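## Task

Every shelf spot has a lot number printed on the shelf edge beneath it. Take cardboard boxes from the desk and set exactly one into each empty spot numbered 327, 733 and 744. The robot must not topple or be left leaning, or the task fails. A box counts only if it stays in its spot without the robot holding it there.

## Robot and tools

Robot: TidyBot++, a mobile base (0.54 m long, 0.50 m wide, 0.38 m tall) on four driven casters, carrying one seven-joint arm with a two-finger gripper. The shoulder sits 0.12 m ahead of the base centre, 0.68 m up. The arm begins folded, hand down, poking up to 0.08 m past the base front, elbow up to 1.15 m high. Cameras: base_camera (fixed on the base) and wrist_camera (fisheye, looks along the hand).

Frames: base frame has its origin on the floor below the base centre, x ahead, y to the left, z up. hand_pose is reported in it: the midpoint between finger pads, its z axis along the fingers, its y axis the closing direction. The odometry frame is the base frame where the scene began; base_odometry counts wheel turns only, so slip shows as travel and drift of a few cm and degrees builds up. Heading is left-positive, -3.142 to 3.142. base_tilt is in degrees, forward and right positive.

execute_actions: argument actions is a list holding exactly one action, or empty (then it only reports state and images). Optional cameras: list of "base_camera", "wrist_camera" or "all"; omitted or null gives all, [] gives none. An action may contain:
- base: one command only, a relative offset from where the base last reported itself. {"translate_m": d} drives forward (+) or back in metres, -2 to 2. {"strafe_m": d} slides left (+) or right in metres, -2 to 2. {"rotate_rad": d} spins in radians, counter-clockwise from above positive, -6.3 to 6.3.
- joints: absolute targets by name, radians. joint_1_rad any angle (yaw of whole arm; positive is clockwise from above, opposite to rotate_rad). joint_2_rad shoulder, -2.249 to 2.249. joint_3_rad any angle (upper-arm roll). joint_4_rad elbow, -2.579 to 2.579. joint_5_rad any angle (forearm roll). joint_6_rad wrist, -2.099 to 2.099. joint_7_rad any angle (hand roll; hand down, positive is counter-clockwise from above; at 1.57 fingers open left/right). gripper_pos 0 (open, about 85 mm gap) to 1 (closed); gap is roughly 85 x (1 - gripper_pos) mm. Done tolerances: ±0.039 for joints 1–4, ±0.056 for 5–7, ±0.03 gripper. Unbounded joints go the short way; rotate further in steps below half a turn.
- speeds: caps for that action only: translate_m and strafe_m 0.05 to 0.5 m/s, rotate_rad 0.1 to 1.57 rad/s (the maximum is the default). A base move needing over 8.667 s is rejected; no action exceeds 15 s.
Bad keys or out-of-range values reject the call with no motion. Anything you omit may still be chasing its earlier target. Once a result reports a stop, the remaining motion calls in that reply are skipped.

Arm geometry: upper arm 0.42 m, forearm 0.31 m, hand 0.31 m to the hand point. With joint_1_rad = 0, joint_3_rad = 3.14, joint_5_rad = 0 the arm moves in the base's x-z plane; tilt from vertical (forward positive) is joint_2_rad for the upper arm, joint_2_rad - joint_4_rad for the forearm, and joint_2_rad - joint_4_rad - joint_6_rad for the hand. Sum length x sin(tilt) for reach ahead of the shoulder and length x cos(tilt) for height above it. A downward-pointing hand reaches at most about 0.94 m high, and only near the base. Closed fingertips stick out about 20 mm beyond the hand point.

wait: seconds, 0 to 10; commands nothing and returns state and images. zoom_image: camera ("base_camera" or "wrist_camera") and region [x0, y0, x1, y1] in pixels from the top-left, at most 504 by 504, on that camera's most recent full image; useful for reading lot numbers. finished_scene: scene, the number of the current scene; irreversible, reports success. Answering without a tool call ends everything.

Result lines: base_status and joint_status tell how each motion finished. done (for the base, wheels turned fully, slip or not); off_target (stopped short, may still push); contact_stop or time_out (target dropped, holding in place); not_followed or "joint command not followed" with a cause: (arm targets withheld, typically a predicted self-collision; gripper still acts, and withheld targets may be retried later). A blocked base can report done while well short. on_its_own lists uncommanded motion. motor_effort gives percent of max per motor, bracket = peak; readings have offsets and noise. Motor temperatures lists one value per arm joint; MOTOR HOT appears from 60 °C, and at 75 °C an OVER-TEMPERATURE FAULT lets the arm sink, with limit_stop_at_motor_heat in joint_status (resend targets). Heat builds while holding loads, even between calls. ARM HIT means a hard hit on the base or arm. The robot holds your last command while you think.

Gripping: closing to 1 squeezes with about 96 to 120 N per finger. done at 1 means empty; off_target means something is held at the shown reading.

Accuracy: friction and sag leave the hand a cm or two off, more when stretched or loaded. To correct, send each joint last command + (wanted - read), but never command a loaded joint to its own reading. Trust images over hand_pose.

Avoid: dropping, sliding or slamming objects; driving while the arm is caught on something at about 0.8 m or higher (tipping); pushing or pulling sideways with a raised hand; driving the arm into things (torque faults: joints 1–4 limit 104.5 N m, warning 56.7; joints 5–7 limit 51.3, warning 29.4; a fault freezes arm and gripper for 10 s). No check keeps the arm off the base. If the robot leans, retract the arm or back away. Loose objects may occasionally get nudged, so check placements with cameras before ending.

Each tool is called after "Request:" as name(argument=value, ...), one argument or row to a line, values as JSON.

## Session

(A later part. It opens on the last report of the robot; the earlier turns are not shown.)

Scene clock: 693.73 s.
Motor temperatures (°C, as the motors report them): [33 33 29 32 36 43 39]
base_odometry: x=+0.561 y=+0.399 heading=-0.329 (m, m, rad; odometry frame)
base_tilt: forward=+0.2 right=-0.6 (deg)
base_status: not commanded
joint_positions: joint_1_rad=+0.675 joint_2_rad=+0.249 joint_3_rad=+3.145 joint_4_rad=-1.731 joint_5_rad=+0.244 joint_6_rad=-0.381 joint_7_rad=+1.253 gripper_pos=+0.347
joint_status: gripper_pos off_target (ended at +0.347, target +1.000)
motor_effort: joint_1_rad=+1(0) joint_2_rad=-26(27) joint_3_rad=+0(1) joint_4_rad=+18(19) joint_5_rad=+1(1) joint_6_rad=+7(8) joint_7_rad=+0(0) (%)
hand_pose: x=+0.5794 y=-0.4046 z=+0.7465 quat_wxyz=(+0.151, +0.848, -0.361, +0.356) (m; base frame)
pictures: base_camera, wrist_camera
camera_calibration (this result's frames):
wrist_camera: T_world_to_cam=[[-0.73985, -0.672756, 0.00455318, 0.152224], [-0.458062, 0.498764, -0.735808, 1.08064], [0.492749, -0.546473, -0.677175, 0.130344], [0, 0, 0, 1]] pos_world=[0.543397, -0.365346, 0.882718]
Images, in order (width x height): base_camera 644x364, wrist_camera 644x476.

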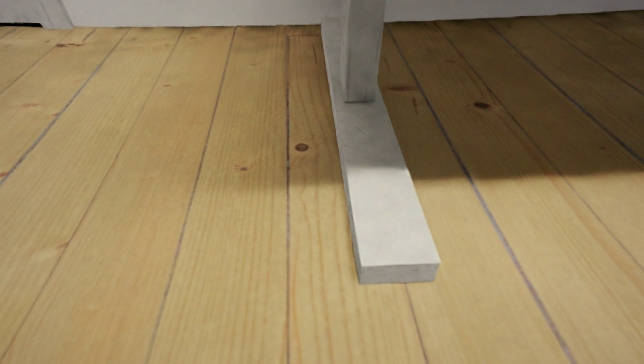

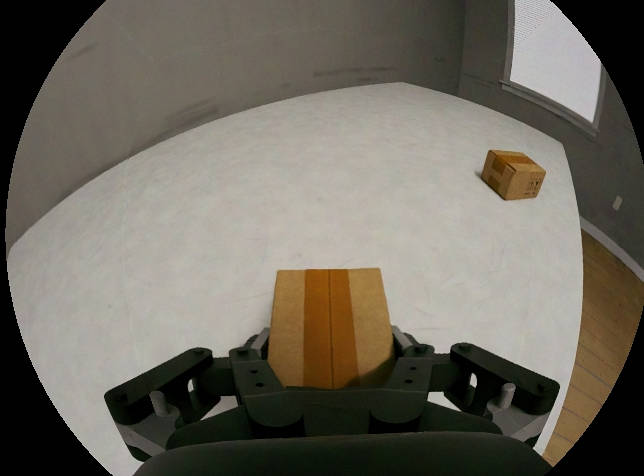

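Request:
execute_actions(
  actions=[
    {"base":{"strafe_m":-1.99},"joints":{"joint_2_rad":-0.5,"joint_1_rad":-2.79}},
  ],
)

Scene clock: 819.00 s.
Motor temperatures (°C, as the motors report them): [33 33 29 32 36 43 39]
base_odometry: x=-0.082 y=-1.484 heading=-0.329 (m, m, rad; odometry frame)
base_tilt: forward=+0.2 right=-0.6 (deg)
base_status: done
joint_positions: joint_1_rad=+3.472 joint_2_rad=-0.477 joint_3_rad=+3.141 joint_4_rad=-1.732 joint_5_rad=+0.244 joint_6_rad=-0.381 joint_7_rad=+1.253 gripper_pos=+0.347
joint_status: all done
motor_effort: joint_1_rad=+0(3) joint_2_rad=-5(28) joint_3_rad=+0(3) joint_4_rad=+21(22) joint_5_rad=+0(1) joint_6_rad=+11(11) joint_7_rad=+0(0) (%)
hand_pose: x=-0.2653 y=+0.1595 z=+1.1363 quat_wxyz=(+0.678, -0.182, -0.703, -0.114) (m; base frame)
pictures: base_camera, wrist_camera
camera_calibration (this result's frames):
wrist_camera: T_world_to_cam=[[0.43172, 0.896516, -0.0993772, 0.083651], [-0.0205986, -0.100346, -0.994739, 1.20507], [-0.901772, 0.431496, -0.0248542, -0.148368], [0, 0, 0, 1]] pos_world=[-0.145085, 0.109949, 1.20336]
Images, in order (width x height): base_camera 644x364, wrist_camera 644x476.

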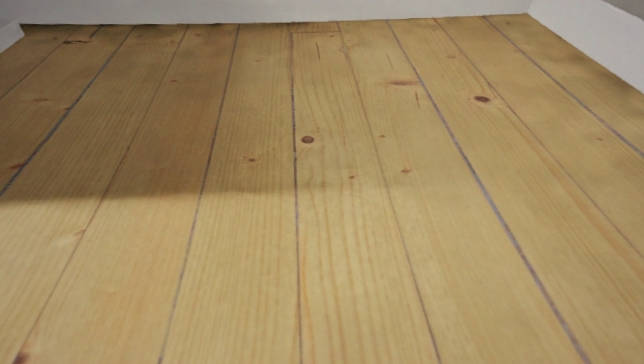

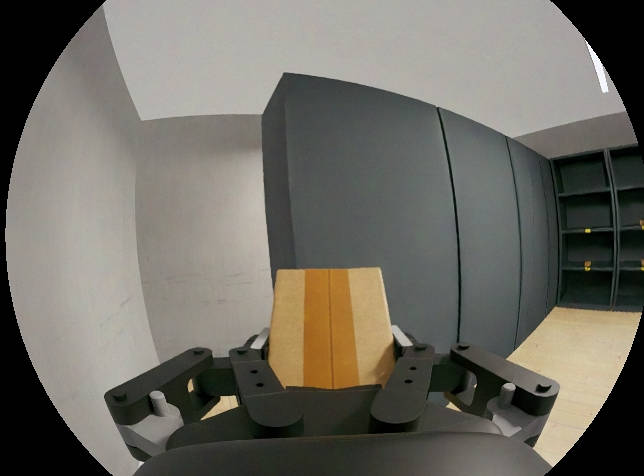

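Request:
zoom_image(
  camera="base_camera",
  region=[484, 0, 644, 120],
)

Request:
zoom_image(
  camera="wrist_camera",
  region=[100, 40, 340, 360],
)

Region (484, 0, 644, 120) of base_camera's 644x364 image, scaled by 3.150; it fills the top 378 rows of this view, and the rest is white.

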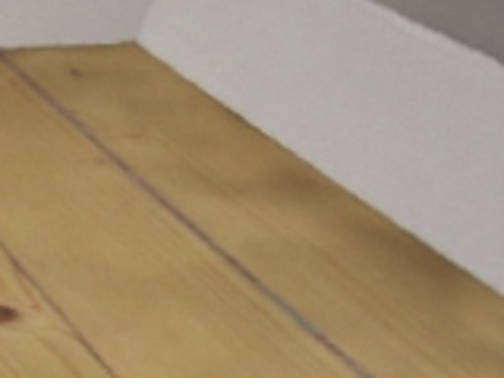

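Region (100, 40, 340, 360) of wrist_camera's 644x476 image, scaled by 1.575; it fills the left 378 columns of this view, and the rest is white.

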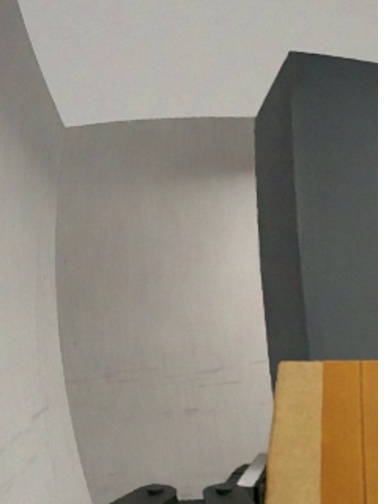

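Request:
zoom_image(
  camera="wrist_camera",
  region=[240, 190, 340, 280],
)

Request:
zoom_image(
  camera="wrist_camera",
  region=[110, 190, 210, 280],
)

Region (240, 190, 340, 280) of wrist_camera's 644x476 image, scaled by 5.040; it fills the top 454 rows of this view, and the rest is white.

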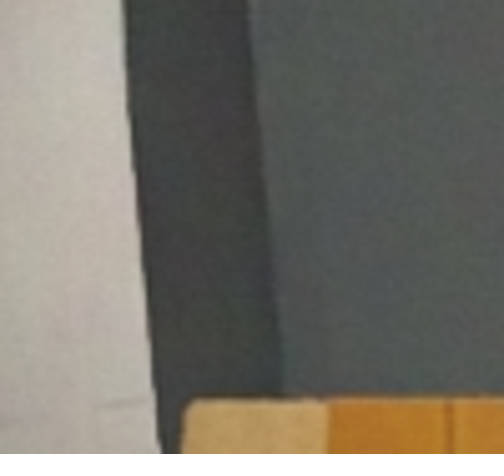

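Region (110, 190, 210, 280) of wrist_camera's 644x476 image, scaled by 5.040; it fills the top 454 rows of this view, and the rest is white.

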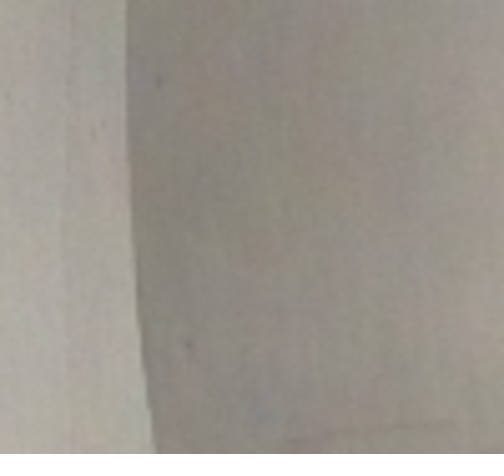

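Request:
zoom_image(
  camera="wrist_camera",
  region=[240, 55, 320, 135],
)

Region (240, 55, 320, 135) of wrist_camera's 644x476 image, scaled by 6.300.

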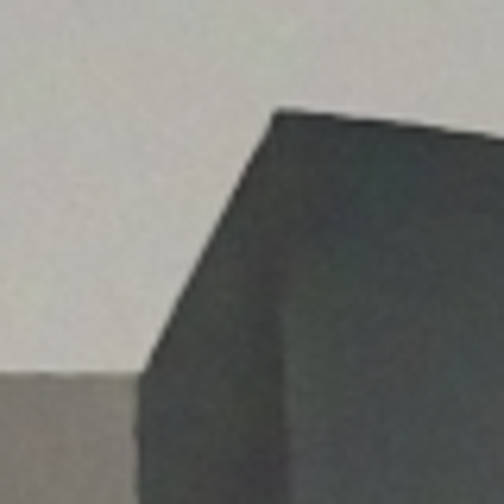

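Request:
execute_actions(
  actions=[
    {"base":{"translate_m":-2.0},"joints":{"joint_1_rad":-2.55,"joint_2_rad":0.54,"joint_3_rad":3.142,"joint_4_rad":-2.173,"joint_5_rad":0.775,"joint_6_rad":-1.67,"joint_7_rad":-1.29}},
  ],
)

Scene clock: 942.13 s.
Motor temperatures (°C, as the motors report them): [33 32 29 32 36 43 39]
base_odometry: x=-1.975 y=-0.839 heading=-0.329 (m, m, rad; odometry frame)
base_tilt: forward=+0.2 right=-0.6 (deg)
base_status: done
joint_positions: joint_1_rad=+3.711 joint_2_rad=+0.524 joint_3_rad=+3.141 joint_4_rad=-2.157 joint_5_rad=+0.743 joint_6_rad=-1.626 joint_7_rad=-1.255 gripper_pos=+0.347
joint_status: all done
motor_effort: joint_1_rad=+0(2) joint_2_rad=-21(21) joint_3_rad=+2(2) joint_4_rad=+3(23) joint_5_rad=+3(4) joint_6_rad=-8(12) joint_7_rad=+0(1) (%)
hand_pose: x=+0.1158 y=+0.2503 z=+0.6779 quat_wxyz=(+0.064, -0.795, -0.083, -0.597) (m; base frame)
pictures: base_camera, wrist_camera
camera_calibration (this result's frames):
wrist_camera: T_world_to_cam=[[0.182723, -0.983107, -0.0106599, 0.231309], [-0.245005, -0.0350316, -0.968889, 0.758115], [0.952148, 0.17965, -0.247267, 0.143828], [0, 0, 0, 1]] pos_world=[0.00653093, 0.22812, 0.772559]
Images, in order (width x height): base_camera 644x364, wrist_camera 644x476.

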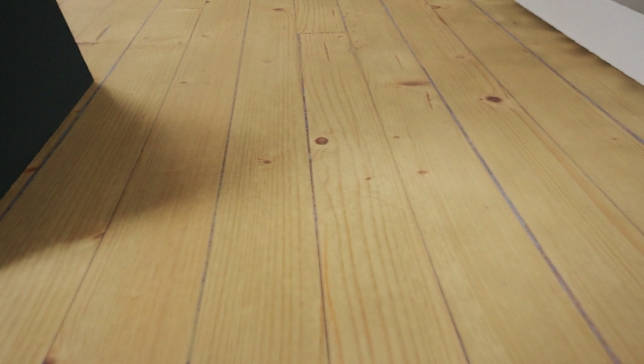

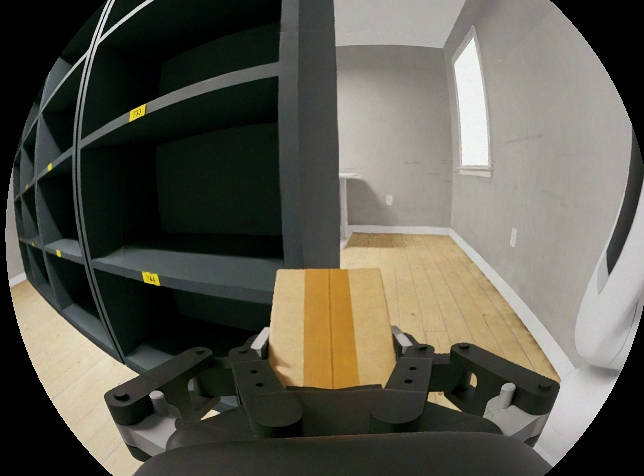

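Request:
zoom_image(
  camera="wrist_camera",
  region=[110, 90, 170, 135],
)

Request:
zoom_image(
  camera="wrist_camera",
  region=[120, 255, 180, 300],
)

Region (110, 90, 170, 135) of wrist_camera's 644x476 image, scaled by 8.400; it fills the top 378 rows of this view, and the rest is white.

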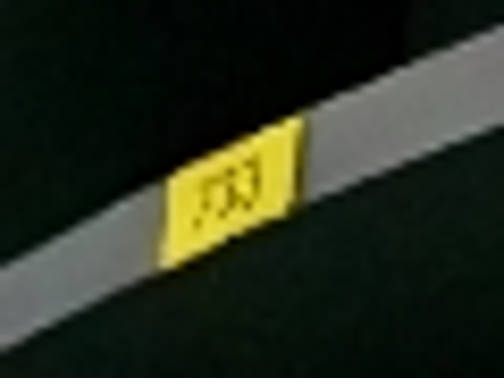

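Region (120, 255, 180, 300) of wrist_camera's 644x476 image, scaled by 8.400; it fills the top 378 rows of this view, and the rest is white.

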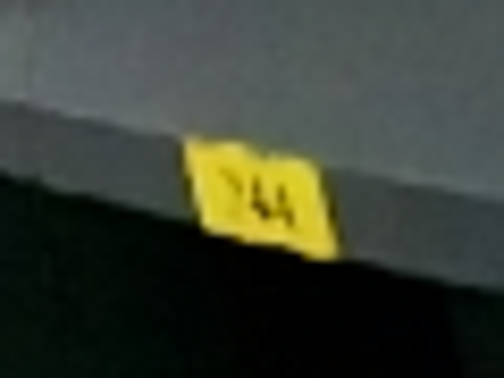

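Request:
zoom_image(
  camera="wrist_camera",
  region=[250, 40, 370, 280],
)

Request:
zoom_image(
  camera="wrist_camera",
  region=[10, 100, 130, 300],
)

Region (250, 40, 370, 280) of wrist_camera's 644x476 image, scaled by 2.100.

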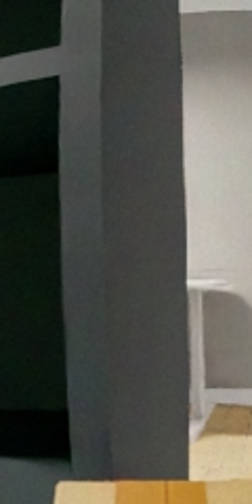

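Region (10, 100, 130, 300) of wrist_camera's 644x476 image, scaled by 2.520; it fills the left 302 columns of this view, and the rest is white.

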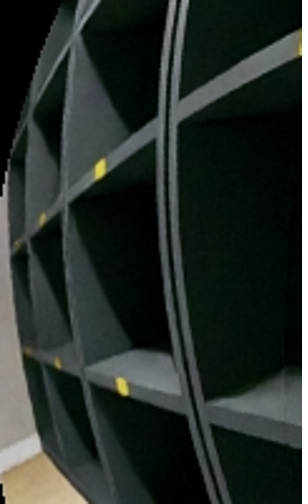

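Request:
execute_actions(
  actions=[
    {"base":{"strafe_m":0.42},"joints":{"joint_1_rad":-0.684,"joint_2_rad":-0.34,"joint_3_rad":3.142,"joint_4_rad":-0.522,"joint_5_rad":-0.025,"joint_6_rad":-1.33,"joint_7_rad":1.605}},
  ],
)

Scene clock: 1039.23 s.
Motor temperatures (°C, as the motors report them): [33 32 29 32 36 43 39]
base_odometry: x=-1.840 y=-0.441 heading=-0.328 (m, m, rad; odometry frame)
base_tilt: forward=+0.2 right=-0.6 (deg)
base_status: done
joint_positions: joint_1_rad=+5.576 joint_2_rad=-0.335 joint_3_rad=+3.141 joint_4_rad=-0.533 joint_5_rad=+0.005 joint_6_rad=-1.376 joint_7_rad=+1.568 gripper_pos=+0.347
joint_status: all done
motor_effort: joint_1_rad=+1(2) joint_2_rad=+4(26) joint_3_rad=+1(2) joint_4_rad=+7(18) joint_5_rad=+0(6) joint_6_rad=+11(11) joint_7_rad=+0(0) (%)
hand_pose: x=+0.2975 y=+0.1526 z=+1.3865 quat_wxyz=(+0.244, -0.665, -0.243, -0.663) (m; base frame)
pictures: base_camera, wrist_camera
camera_calibration (this result's frames):
wrist_camera: T_world_to_cam=[[0.628181, -0.777873, -0.0173799, -0.044882], [0.0114307, 0.0315613, -0.999436, 1.44167], [0.777983, 0.627628, 0.0287178, -0.235652], [0, 0, 0, 1]] pos_world=[0.195048, 0.0674881, 1.44685]
Images, in order (width x height): base_camera 644x364, wrist_camera 644x476.

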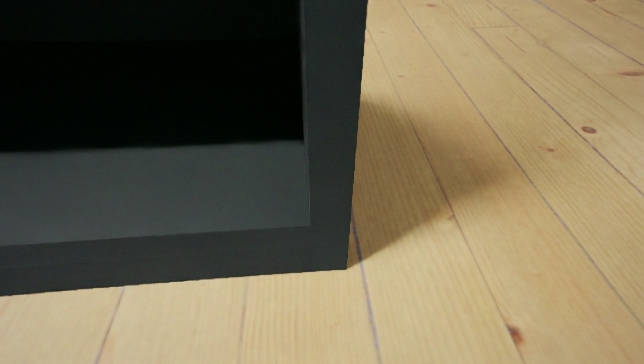

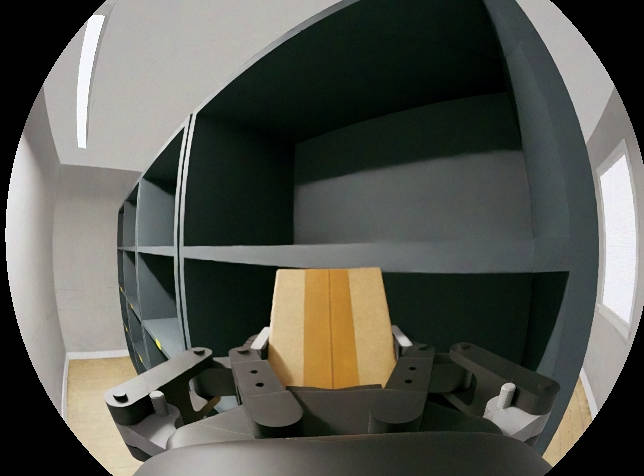

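Request:
execute_actions(
  actions=[
    {"joints":{"joint_2_rad":0.425}},
  ],
)

Scene clock: 1054.77 s.
Motor temperatures (°C, as the motors report them): [33 32 29 32 36 43 39]
base_odometry: x=-1.840 y=-0.441 heading=-0.328 (m, m, rad; odometry frame)
base_tilt: forward=+0.2 right=-0.6 (deg)
base_status: not commanded
joint_positions: joint_1_rad=+5.576 joint_2_rad=+0.430 joint_3_rad=+3.141 joint_4_rad=-0.529 joint_5_rad=+0.005 joint_6_rad=-1.373 joint_7_rad=+1.568 gripper_pos=+0.347
joint_status: all done
motor_effort: joint_1_rad=+1(1) joint_2_rad=-31(36) joint_3_rad=+0(0) joint_4_rad=+17(19) joint_5_rad=+0(0) joint_6_rad=+8(11) joint_7_rad=+0(0) (%)
hand_pose: x=+0.6193 y=+0.4277 z=+1.0297 quat_wxyz=(+0.135, -0.863, -0.317, -0.370) (m; base frame)
pictures: base_camera, wrist_camera
camera_calibration (this result's frames):
wrist_camera: T_world_to_cam=[[0.624875, -0.780697, 0.006578, -0.0607273], [-0.517546, -0.420527, -0.745187, 1.33188], [0.584531, 0.462244, -0.666824, 0.258348], [0, 0, 0, 1]] pos_world=[0.576244, 0.393261, 1.16517]
Images, in order (width x height): base_camera 644x364, wrist_camera 644x476.

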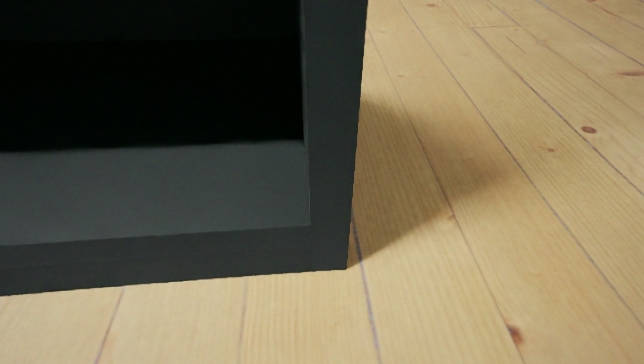

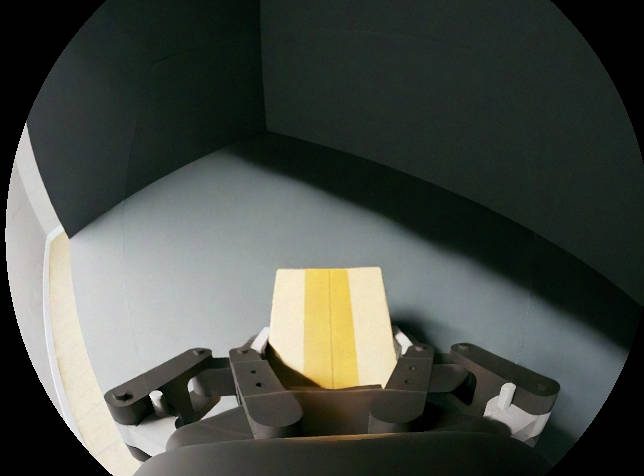

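Request:
execute_actions(
  actions=[
    {"joints":{"joint_2_rad":0.453}},
  ],
)

Scene clock: 1061.17 s.
Motor temperatures (°C, as the motors report them): [33 32 29 32 36 43 39]
base_odometry: x=-1.840 y=-0.441 heading=-0.328 (m, m, rad; odometry frame)
base_tilt: forward=+0.2 right=-0.6 (deg)
base_status: not commanded
joint_positions: joint_1_rad=+5.576 joint_2_rad=+0.443 joint_3_rad=+3.141 joint_4_rad=-0.529 joint_5_rad=+0.005 joint_6_rad=-1.373 joint_7_rad=+1.568 gripper_pos=+0.347
joint_status: all done
motor_effort: joint_1_rad=+0(1) joint_2_rad=-32(34) joint_3_rad=+0(0) joint_4_rad=+17(18) joint_5_rad=+0(0) joint_6_rad=+8(8) joint_7_rad=+0(0) (%)
hand_pose: x=+0.6225 y=+0.4304 z=+1.0217 quat_wxyz=(+0.133, -0.865, -0.317, -0.364) (m; base frame)
pictures: base_camera, wrist_camera
camera_calibration (this result's frames):
wrist_camera: T_world_to_cam=[[0.624938, -0.780644, 0.00696683, -0.0609999], [-0.524361, -0.426351, -0.737069, 1.32716], [0.578358, 0.456969, -0.675782, 0.265191], [0, 0, 0, 1]] pos_world=[0.580655, 0.397031, 1.15784]
Images, in order (width x height): base_camera 644x364, wrist_camera 644x476.

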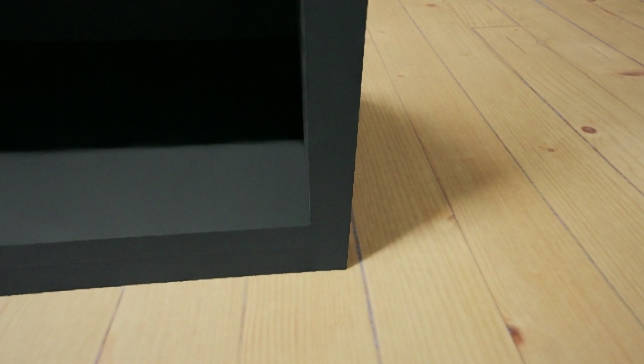

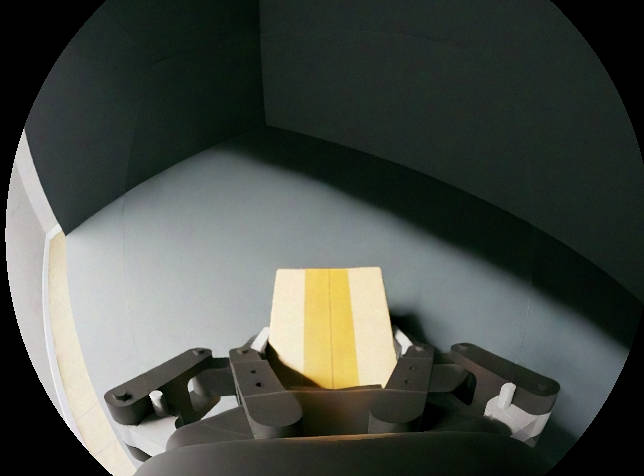

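Request:
execute_actions(
  actions=[
    {"joints":{"joint_2_rad":0.462,"gripper_pos":0.0}},
  ],
)

Scene clock: 1067.07 s.
Motor temperatures (°C, as the motors report them): [33 32 29 32 36 43 39]
base_odometry: x=-1.840 y=-0.441 heading=-0.328 (m, m, rad; odometry frame)
base_tilt: forward=+0.2 right=-0.6 (deg)
base_status: not commanded
joint_positions: joint_1_rad=+5.576 joint_2_rad=+0.447 joint_3_rad=+3.141 joint_4_rad=-0.529 joint_5_rad=+0.005 joint_6_rad=-1.372 joint_7_rad=+1.568 gripper_pos=+0.000
joint_status: all done
motor_effort: joint_1_rad=+1(1) joint_2_rad=-32(34) joint_3_rad=+0(0) joint_4_rad=+16(18) joint_5_rad=+0(0) joint_6_rad=+8(9) joint_7_rad=+0(0) (%)
hand_pose: x=+0.6238 y=+0.4315 z=+1.0191 quat_wxyz=(+0.132, -0.866, -0.318, -0.363) (m; base frame)
pictures: base_camera, wrist_camera
camera_calibration (this result's frames):
wrist_camera: T_world_to_cam=[[0.624959, -0.780626, 0.00706478, -0.061045], [-0.526051, -0.427802, -0.735021, 1.32603], [0.576798, 0.455642, -0.678008, 0.265954], [0, 0, 0, 1]] pos_world=[0.582308, 0.398445, 1.15541]
Images, in order (width x height): base_camera 644x364, wrist_camera 644x476.

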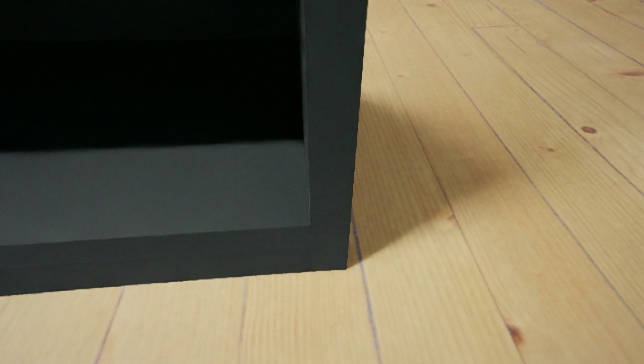

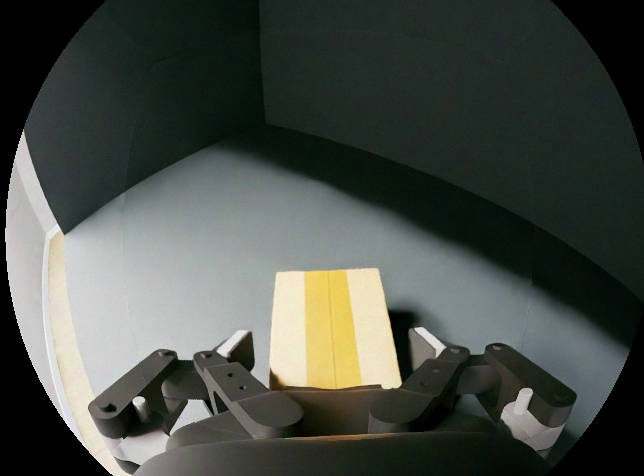

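Request:
execute_actions(
  actions=[
    {"base":{"strafe_m":-0.43},"joints":{"joint_2_rad":-0.36}},
  ],
)

Scene clock: 1116.37 s.
Motor temperatures (°C, as the motors report them): [33 33 29 32 36 43 39]
base_odometry: x=-1.979 y=-0.848 heading=-0.328 (m, m, rad; odometry frame)
base_tilt: forward=+0.2 right=-0.6 (deg)
base_status: done
joint_positions: joint_1_rad=+5.594 joint_2_rad=-0.373 joint_3_rad=+3.146 joint_4_rad=-0.520 joint_5_rad=-0.047 joint_6_rad=-1.365 joint_7_rad=+1.568 gripper_pos=+0.000
joint_status: all done
motor_effort: joint_1_rad=+0(19) joint_2_rad=+6(36) joint_3_rad=+1(20) joint_4_rad=+6(18) joint_5_rad=+0(19) joint_6_rad=+10(11) joint_7_rad=+0(1) (%)
hand_pose: x=+0.2670 y=+0.1396 z=+1.4032 quat_wxyz=(+0.264, -0.642, -0.241, -0.678) (m; base frame)
pictures: base_camera, wrist_camera
camera_calibration (this result's frames):
wrist_camera: T_world_to_cam=[[0.65109, -0.75846, -0.0286532, -0.0285275], [0.0505807, 0.0810258, -0.995428, 1.43614], [0.757313, 0.646664, 0.0911185, -0.288882], [0, 0, 0, 1]] pos_world=[0.164707, 0.0488085, 1.45507]
Images, in order (width x height): base_camera 644x364, wrist_camera 644x476.

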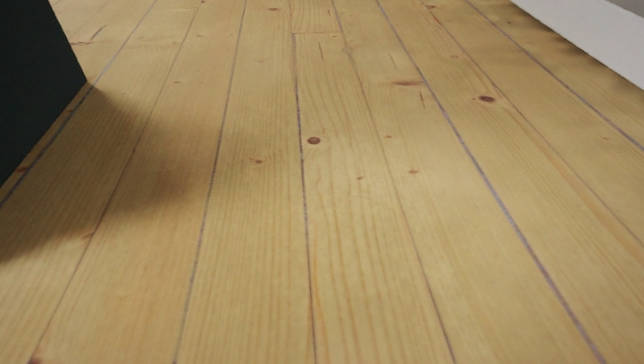

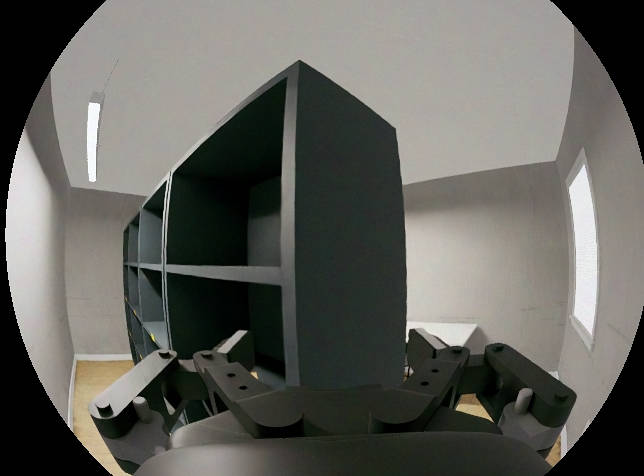

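Request:
execute_actions(
  actions=[
    {"base":{"translate_m":2.0},"joints":{"joint_1_rad":-0.997,"joint_2_rad":-0.5,"joint_3_rad":3.142,"joint_4_rad":-1.023,"joint_5_rad":0.02,"joint_6_rad":-1.53}},
  ],
)

Scene clock: 1183.73 s.
Motor temperatures (°C, as the motors report them): [33 32 29 32 36 43 39]
base_odometry: x=-0.085 y=-1.494 heading=-0.328 (m, m, rad; odometry frame)
base_tilt: forward=+0.2 right=-0.6 (deg)
base_status: done
joint_positions: joint_1_rad=+5.309 joint_2_rad=-0.479 joint_3_rad=+3.146 joint_4_rad=-1.011 joint_5_rad=-0.006 joint_6_rad=-1.491 joint_7_rad=+1.568 gripper_pos=+0.000
joint_status: all done
motor_effort: joint_1_rad=+1(0) joint_2_rad=+4(10) joint_3_rad=+1(2) joint_4_rad=+12(12) joint_5_rad=+0(1) joint_6_rad=+10(12) joint_7_rad=+0(0) (%)
hand_pose: x=+0.2558 y=+0.2039 z=+1.1904 quat_wxyz=(+0.252, -0.750, -0.395, -0.468) (m; base frame)
pictures: base_camera, wrist_camera
camera_calibration (this result's frames):
wrist_camera: T_world_to_cam=[[0.811455, -0.584291, -0.0120495, -0.0749539], [-0.247016, -0.324221, -0.913162, 1.28054], [0.529645, 0.743966, -0.40742, 0.329294], [0, 0, 0, 1]] pos_world=[0.202726, 0.126398, 1.30259]
Images, in order (width x height): base_camera 644x364, wrist_camera 644x476.

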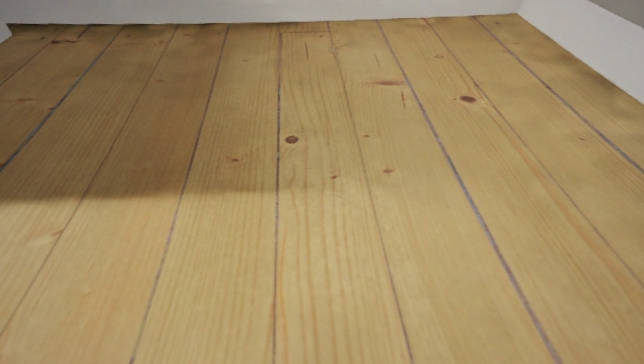

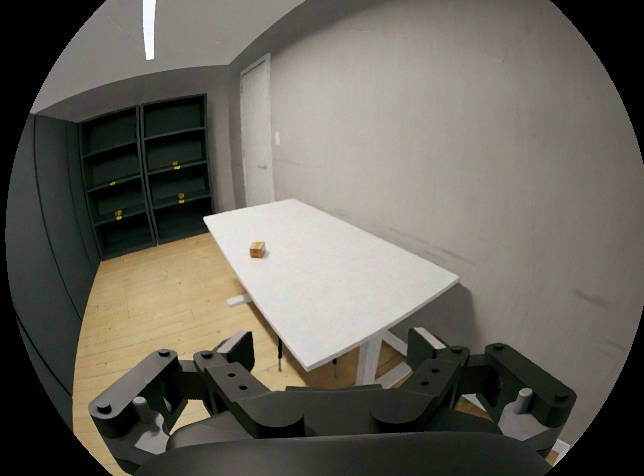

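Request:
zoom_image(
  camera="wrist_camera",
  region=[236, 228, 286, 270],
)

Request:
zoom_image(
  camera="wrist_camera",
  region=[190, 185, 480, 385],
)

Region (236, 228, 286, 270) of wrist_camera's 644x476 image, scaled by 10.080; it fills the top 423 rows of this view, and the rest is white.

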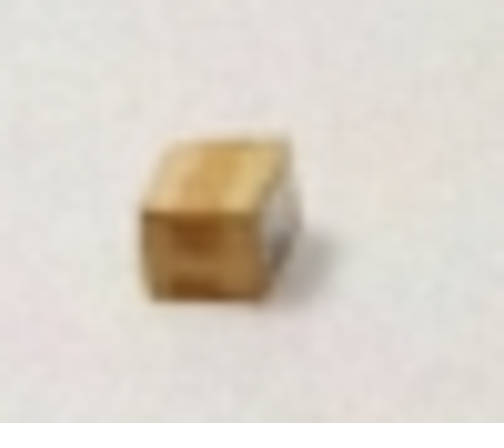

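Region (190, 185, 480, 385) of wrist_camera's 644x476 image, scaled by 1.738; it fills the top 348 rows of this view, and the rest is white.

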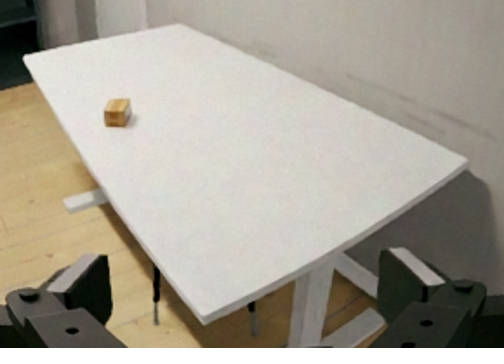

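Request:
execute_actions(
  actions=[
    {"base":{"strafe_m":0.548},"joints":{"joint_2_rad":0.455,"joint_4_rad":-1.14,"joint_6_rad":-0.73}},
  ],
)

Scene clock: 1222.40 s.
Motor temperatures (°C, as the motors report them): [33 32 29 31 36 43 39]
base_odometry: x=+0.092 y=-0.975 heading=-0.329 (m, m, rad; odometry frame)
base_tilt: forward=+0.2 right=-0.7 (deg)
base_status: done
joint_positions: joint_1_rad=+5.305 joint_2_rad=+0.451 joint_3_rad=+3.146 joint_4_rad=-1.129 joint_5_rad=-0.006 joint_6_rad=-0.768 joint_7_rad=+1.568 gripper_pos=+0.000
joint_status: all done
motor_effort: joint_1_rad=+0(1) joint_2_rad=-35(39) joint_3_rad=+0(1) joint_4_rad=+20(22) joint_5_rad=+0(1) joint_6_rad=+8(9) joint_7_rad=+0(0) (%)
hand_pose: x=+0.5207 y=+0.5974 z=+0.8393 quat_wxyz=(+0.183, -0.816, -0.430, -0.340) (m; base frame)
pictures: base_camera, wrist_camera
camera_calibration (this result's frames):
wrist_camera: T_world_to_cam=[[0.810438, -0.585823, -0.0012201, -0.0718413], [-0.397975, -0.549034, -0.734968, 1.21623], [0.429892, 0.596131, -0.678101, 0.120576], [0, 0, 0, 1]] pos_world=[0.490417, 0.553785, 0.975565]
Images, in order (width x height): base_camera 644x364, wrist_camera 644x476.

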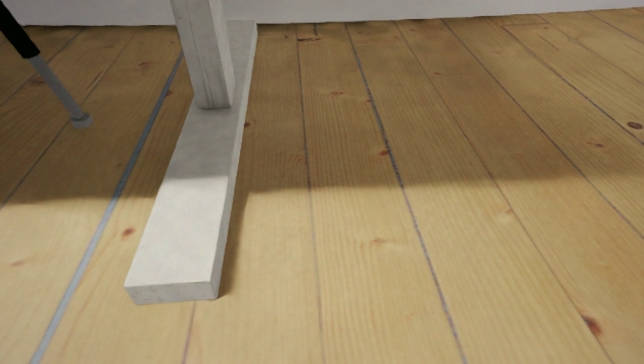

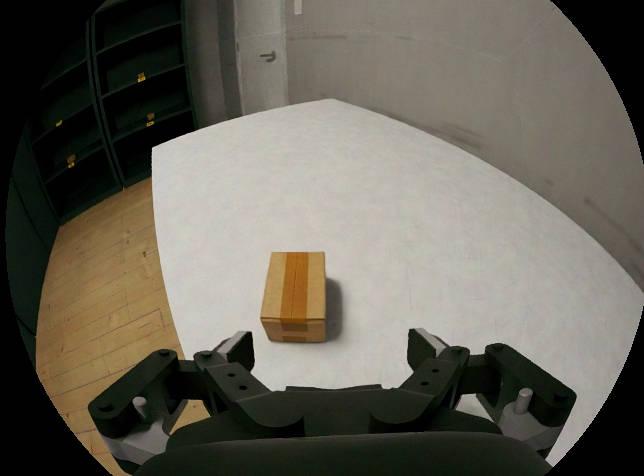

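Request:
zoom_image(
  camera="wrist_camera",
  region=[245, 240, 355, 350],
)

Region (245, 240, 355, 350) of wrist_camera's 644x476 image, scaled by 4.582.

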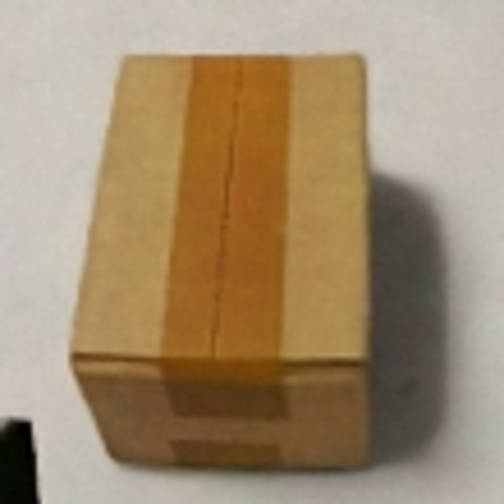

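Request:
execute_actions(
  actions=[
    {"joints":{"joint_1_rad":-1.037,"joint_2_rad":0.752,"joint_4_rad":-0.872,"joint_6_rad":-0.674}},
  ],
)

Scene clock: 1299.23 s.
Motor temperatures (°C, as the motors report them): [33 33 29 32 36 43 39]
base_odometry: x=+0.092 y=-0.975 heading=-0.329 (m, m, rad; odometry frame)
base_tilt: forward=+0.2 right=-0.7 (deg)
base_status: not commanded
joint_positions: joint_1_rad=+5.267 joint_2_rad=+0.752 joint_3_rad=+3.146 joint_4_rad=-0.888 joint_5_rad=-0.006 joint_6_rad=-0.715 joint_7_rad=+1.568 gripper_pos=+0.000
joint_status: all done
motor_effort: joint_1_rad=+0(1) joint_2_rad=-43(46) joint_3_rad=+0(0) joint_4_rad=+20(20) joint_5_rad=+0(0) joint_6_rad=+8(9) joint_7_rad=+0(0) (%)
hand_pose: x=+0.5518 y=+0.6981 z=+0.7472 quat_wxyz=(+0.187, -0.809, -0.446, -0.334) (m; base frame)
pictures: base_camera, wrist_camera
camera_calibration (this result's frames):
wrist_camera: T_world_to_cam=[[0.83181, -0.555061, 0.000121173, -0.0723784], [-0.379496, -0.56887, -0.729637, 1.21588], [0.405062, 0.606873, -0.683835, -0.0047345], [0, 0, 0, 1]] pos_world=[0.523545, 0.654376, 0.883922]
Images, in order (width x height): base_camera 644x364, wrist_camera 644x476.

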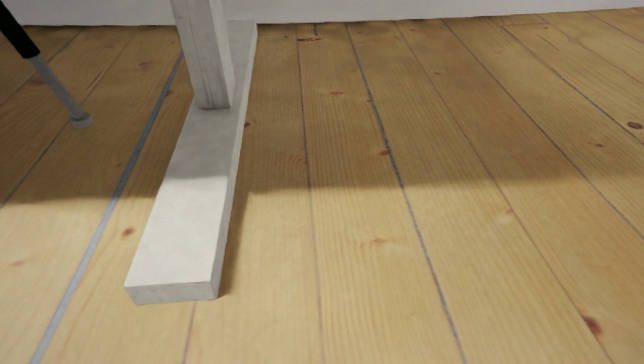

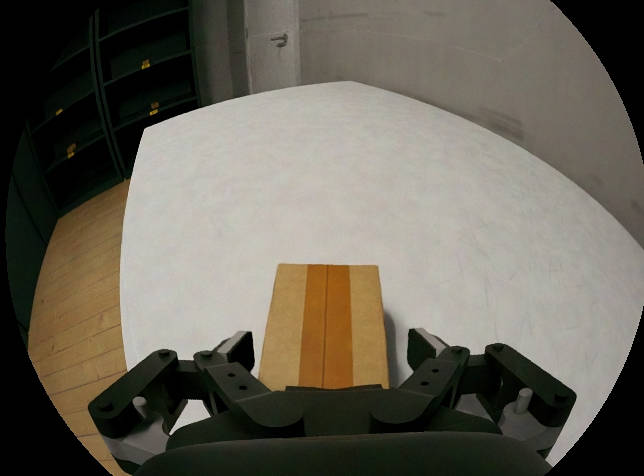

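Request:
execute_actions(
  actions=[
    {"joints":{"gripper_pos":1.0}},
  ],
)

Scene clock: 1303.60 s.
Motor temperatures (°C, as the motors report them): [33 33 29 32 36 43 39]
base_odometry: x=+0.092 y=-0.975 heading=-0.329 (m, m, rad; odometry frame)
base_tilt: forward=+0.2 right=-0.7 (deg)
base_status: not commanded
joint_positions: joint_1_rad=+5.267 joint_2_rad=+0.752 joint_3_rad=+3.146 joint_4_rad=-0.887 joint_5_rad=-0.006 joint_6_rad=-0.714 joint_7_rad=+1.568 gripper_pos=+0.350
joint_status: gripper_pos off_target (ended at +0.350, target +1.000)
motor_effort: joint_1_rad=+1(1) joint_2_rad=-44(44) joint_3_rad=+0(0) joint_4_rad=+20(21) joint_5_rad=+0(0) joint_6_rad=+8(10) joint_7_rad=+0(0) (%)
hand_pose: x=+0.5519 y=+0.6984 z=+0.7478 quat_wxyz=(+0.188, -0.809, -0.446, -0.335) (m; base frame)
pictures: base_camera, wrist_camera
camera_calibration (this result's frames):
wrist_camera: T_world_to_cam=[[0.831824, -0.55504, 0.0000838981, -0.0723432], [-0.378796, -0.567802, -0.730831, 1.21638], [0.405688, 0.607891, -0.682558, -0.00660019], [0, 0, 0, 1]] pos_world=[0.523614, 0.65452, 0.884468]
Images, in order (width x height): base_camera 644x364, wrist_camera 644x476.

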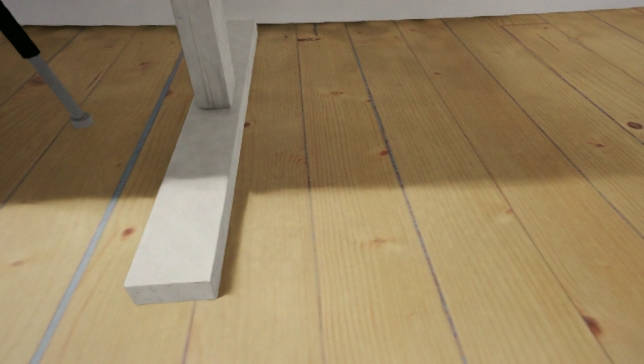

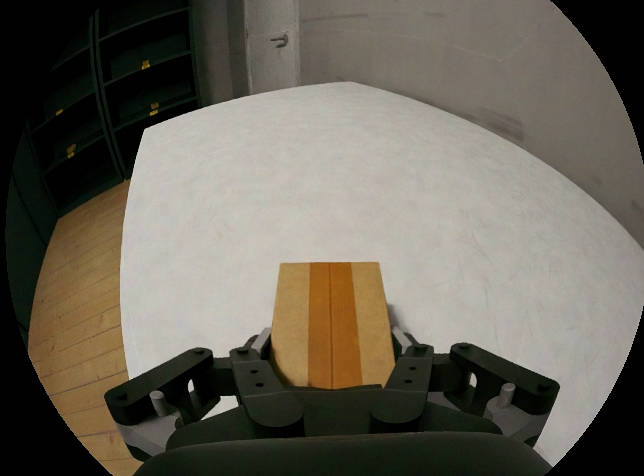

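Request:
execute_actions(
  actions=[
    {"base":{"strafe_m":-0.53},"joints":{"joint_2_rad":-0.36,"joint_1_rad":-2.72}},
  ],
)

Scene clock: 1403.63 s.
Motor temperatures (°C, as the motors report them): [33 34 29 32 36 43 39]
base_odometry: x=-0.079 y=-1.477 heading=-0.328 (m, m, rad; odometry frame)
base_tilt: forward=+0.2 right=-0.6 (deg)
base_status: done
joint_positions: joint_1_rad=+3.586 joint_2_rad=-0.341 joint_3_rad=+3.128 joint_4_rad=-0.880 joint_5_rad=-0.005 joint_6_rad=-0.712 joint_7_rad=+1.568 gripper_pos=+0.350
joint_status: all done
motor_effort: joint_1_rad=+0(5) joint_2_rad=-1(49) joint_3_rad=+1(5) joint_4_rad=+13(23) joint_5_rad=+0(2) joint_6_rad=+11(11) joint_7_rad=+0(0) (%)
hand_pose: x=-0.1703 y=+0.1270 z=+1.4460 quat_wxyz=(+0.792, -0.124, -0.572, -0.171) (m; base frame)
pictures: base_camera, wrist_camera
camera_calibration (this result's frames):
wrist_camera: T_world_to_cam=[[0.429216, 0.902902, -0.0232609, -0.00873484], [-0.320282, 0.128072, -0.938625, 1.35059], [-0.844508, 0.410323, 0.344154, -0.562136], [0, 0, 0, 1]] pos_world=[-0.0384093, 0.0655706, 1.46096]
Images, in order (width x height): base_camera 644x364, wrist_camera 644x476.

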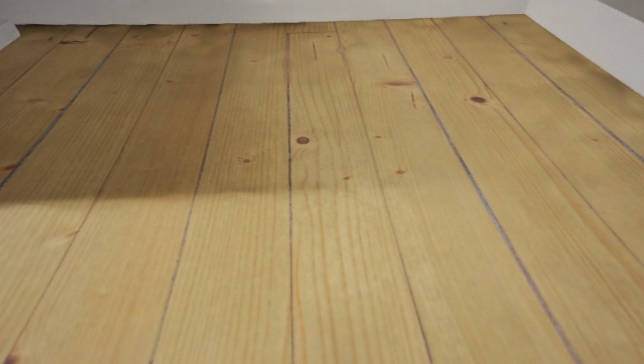

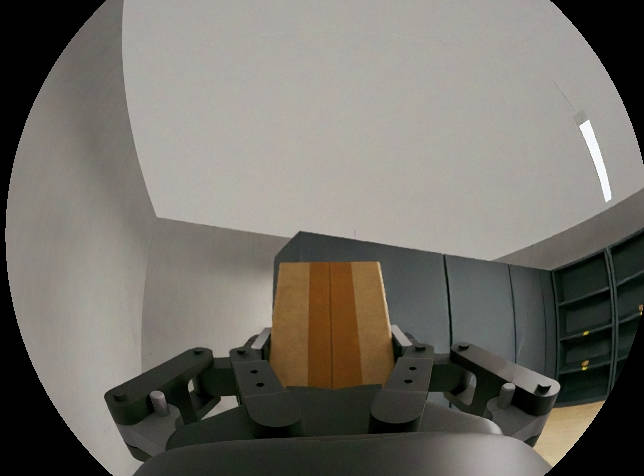

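Request:
execute_actions(
  actions=[
    {"base":{"translate_m":-2.0},"joints":{"joint_3_rad":3.15,"joint_4_rad":-1.895,"joint_6_rad":0.165}},
  ],
)

Scene clock: 1416.00 s.
Motor temperatures (°C, as the motors report them): [33 34 29 32 36 43 39]
base_odometry: x=-1.973 y=-0.833 heading=-0.328 (m, m, rad; odometry frame)
base_tilt: forward=+0.2 right=-0.6 (deg)
base_status: done
joint_positions: joint_1_rad=+3.586 joint_2_rad=-0.357 joint_3_rad=+3.134 joint_4_rad=-1.888 joint_5_rad=-0.005 joint_6_rad=+0.119 joint_7_rad=+1.568 gripper_pos=+0.350
joint_status: all done
motor_effort: joint_1_rad=+0(1) joint_2_rad=-9(12) joint_3_rad=+1(2) joint_4_rad=+22(23) joint_5_rad=+0(0) joint_6_rad=+11(12) joint_7_rad=+0(0) (%)
hand_pose: x=-0.3120 y=+0.1989 z=+1.1372 quat_wxyz=(+0.743, -0.143, -0.633, -0.163) (m; base frame)
pictures: base_camera, wrist_camera
camera_calibration (this result's frames):
wrist_camera: T_world_to_cam=[[0.441173, 0.897082, -0.0247258, -0.0134869], [-0.179635, 0.0612805, -0.981823, 1.11248], [-0.87926, 0.437595, 0.188182, -0.443875], [0, 0, 0, 1]] pos_world=[-0.184492, 0.138163, 1.17545]
Images, in order (width x height): base_camera 644x364, wrist_camera 644x476.

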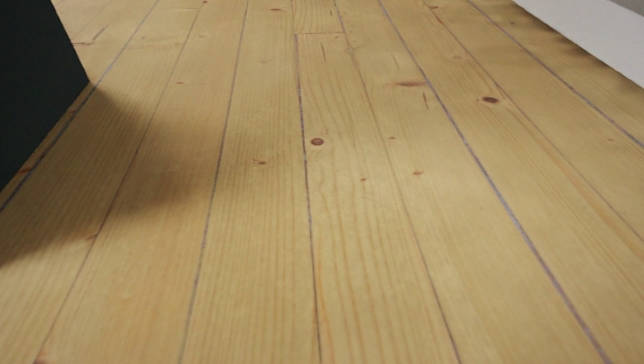

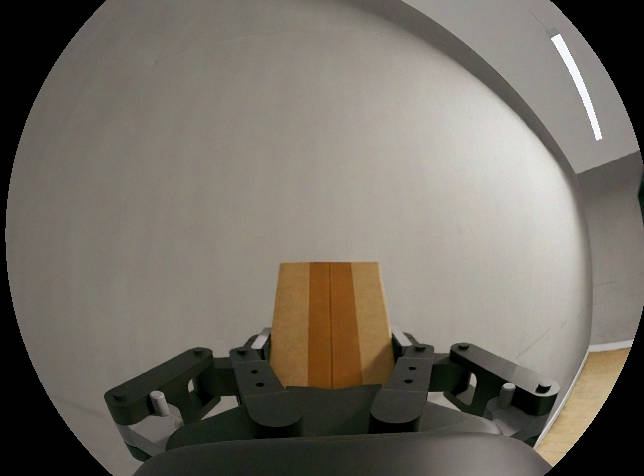

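Request:
execute_actions(
  actions=[
    {"base":{"strafe_m":0.43},"joints":{"joint_1_rad":-0.684,"joint_2_rad":0.51}},
  ],
)

Scene clock: 1436.27 s.
Motor temperatures (°C, as the motors report them): [33 34 29 32 36 43 39]
base_odometry: x=-1.835 y=-0.426 heading=-0.328 (m, m, rad; odometry frame)
base_tilt: forward=+0.2 right=-0.6 (deg)
base_status: done
joint_positions: joint_1_rad=+5.584 joint_2_rad=+0.497 joint_3_rad=+3.141 joint_4_rad=-1.888 joint_5_rad=-0.005 joint_6_rad=+0.122 joint_7_rad=+1.568 gripper_pos=+0.350
joint_status: all done
motor_effort: joint_1_rad=+1(2) joint_2_rad=-32(33) joint_3_rad=+0(4) joint_4_rad=+16(22) joint_5_rad=+0(1) joint_6_rad=+10(11) joint_7_rad=+0(0) (%)
hand_pose: x=+0.6197 y=+0.4234 z=+0.6240 quat_wxyz=(+0.147, -0.852, -0.307, -0.398) (m; base frame)
pictures: base_camera, wrist_camera
camera_calibration (this result's frames):
wrist_camera: T_world_to_cam=[[0.618327, -0.785913, -0.00350593, -0.0490228], [-0.484459, -0.377634, -0.789108, 1.01673], [0.618847, 0.489625, -0.614244, -0.076093], [0, 0, 0, 1]] pos_world=[0.569966, 0.382681, 0.755398]
Images, in order (width x height): base_camera 644x364, wrist_camera 644x476.

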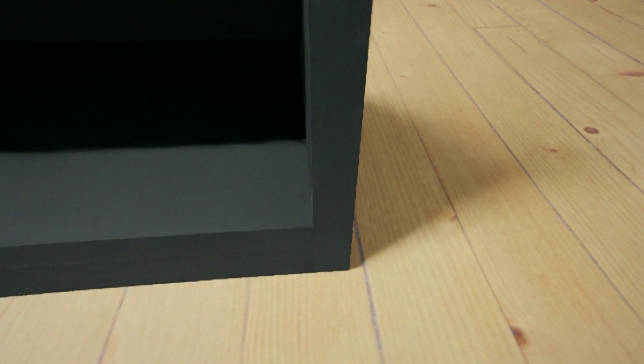

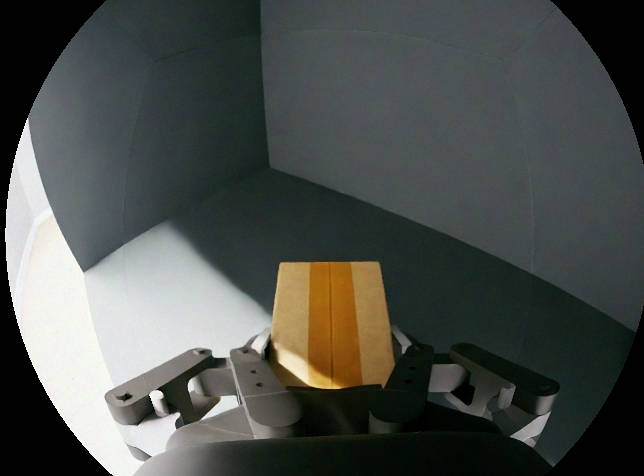

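Request:
execute_actions(
  actions=[
    {"joints":{"joint_2_rad":0.597}},
  ],
)

Scene clock: 1444.37 s.
Motor temperatures (°C, as the motors report them): [33 34 29 32 36 43 39]
base_odometry: x=-1.835 y=-0.426 heading=-0.328 (m, m, rad; odometry frame)
base_tilt: forward=+0.2 right=-0.6 (deg)
base_status: not commanded
joint_positions: joint_1_rad=+5.584 joint_2_rad=+0.591 joint_3_rad=+3.141 joint_4_rad=-1.890 joint_5_rad=-0.005 joint_6_rad=+0.125 joint_7_rad=+1.568 gripper_pos=+0.350
joint_status: all done
motor_effort: joint_1_rad=+0(1) joint_2_rad=-35(36) joint_3_rad=+0(0) joint_4_rad=+14(16) joint_5_rad=+0(0) joint_6_rad=+9(9) joint_7_rad=+0(0) (%)
hand_pose: x=+0.6134 y=+0.4181 z=+0.5630 quat_wxyz=(+0.133, -0.869, -0.313, -0.359) (m; base frame)
pictures: base_camera, wrist_camera
camera_calibration (this result's frames):
wrist_camera: T_world_to_cam=[[0.618202, -0.786019, -0.000442943, -0.0511159], [-0.537723, -0.422506, -0.729618, 0.981446], [0.573307, 0.45129, -0.683855, -0.0239584], [0, 0, 0, 1]] pos_world=[0.573081, 0.385301, 0.699674]
Images, in order (width x height): base_camera 644x364, wrist_camera 644x476.

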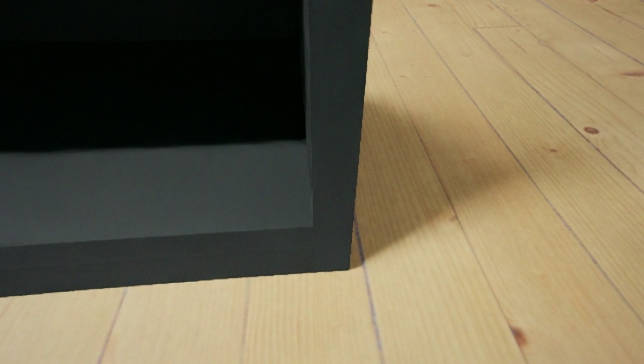

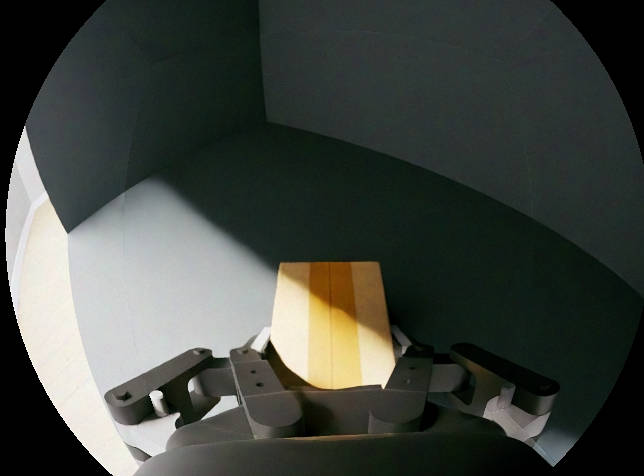

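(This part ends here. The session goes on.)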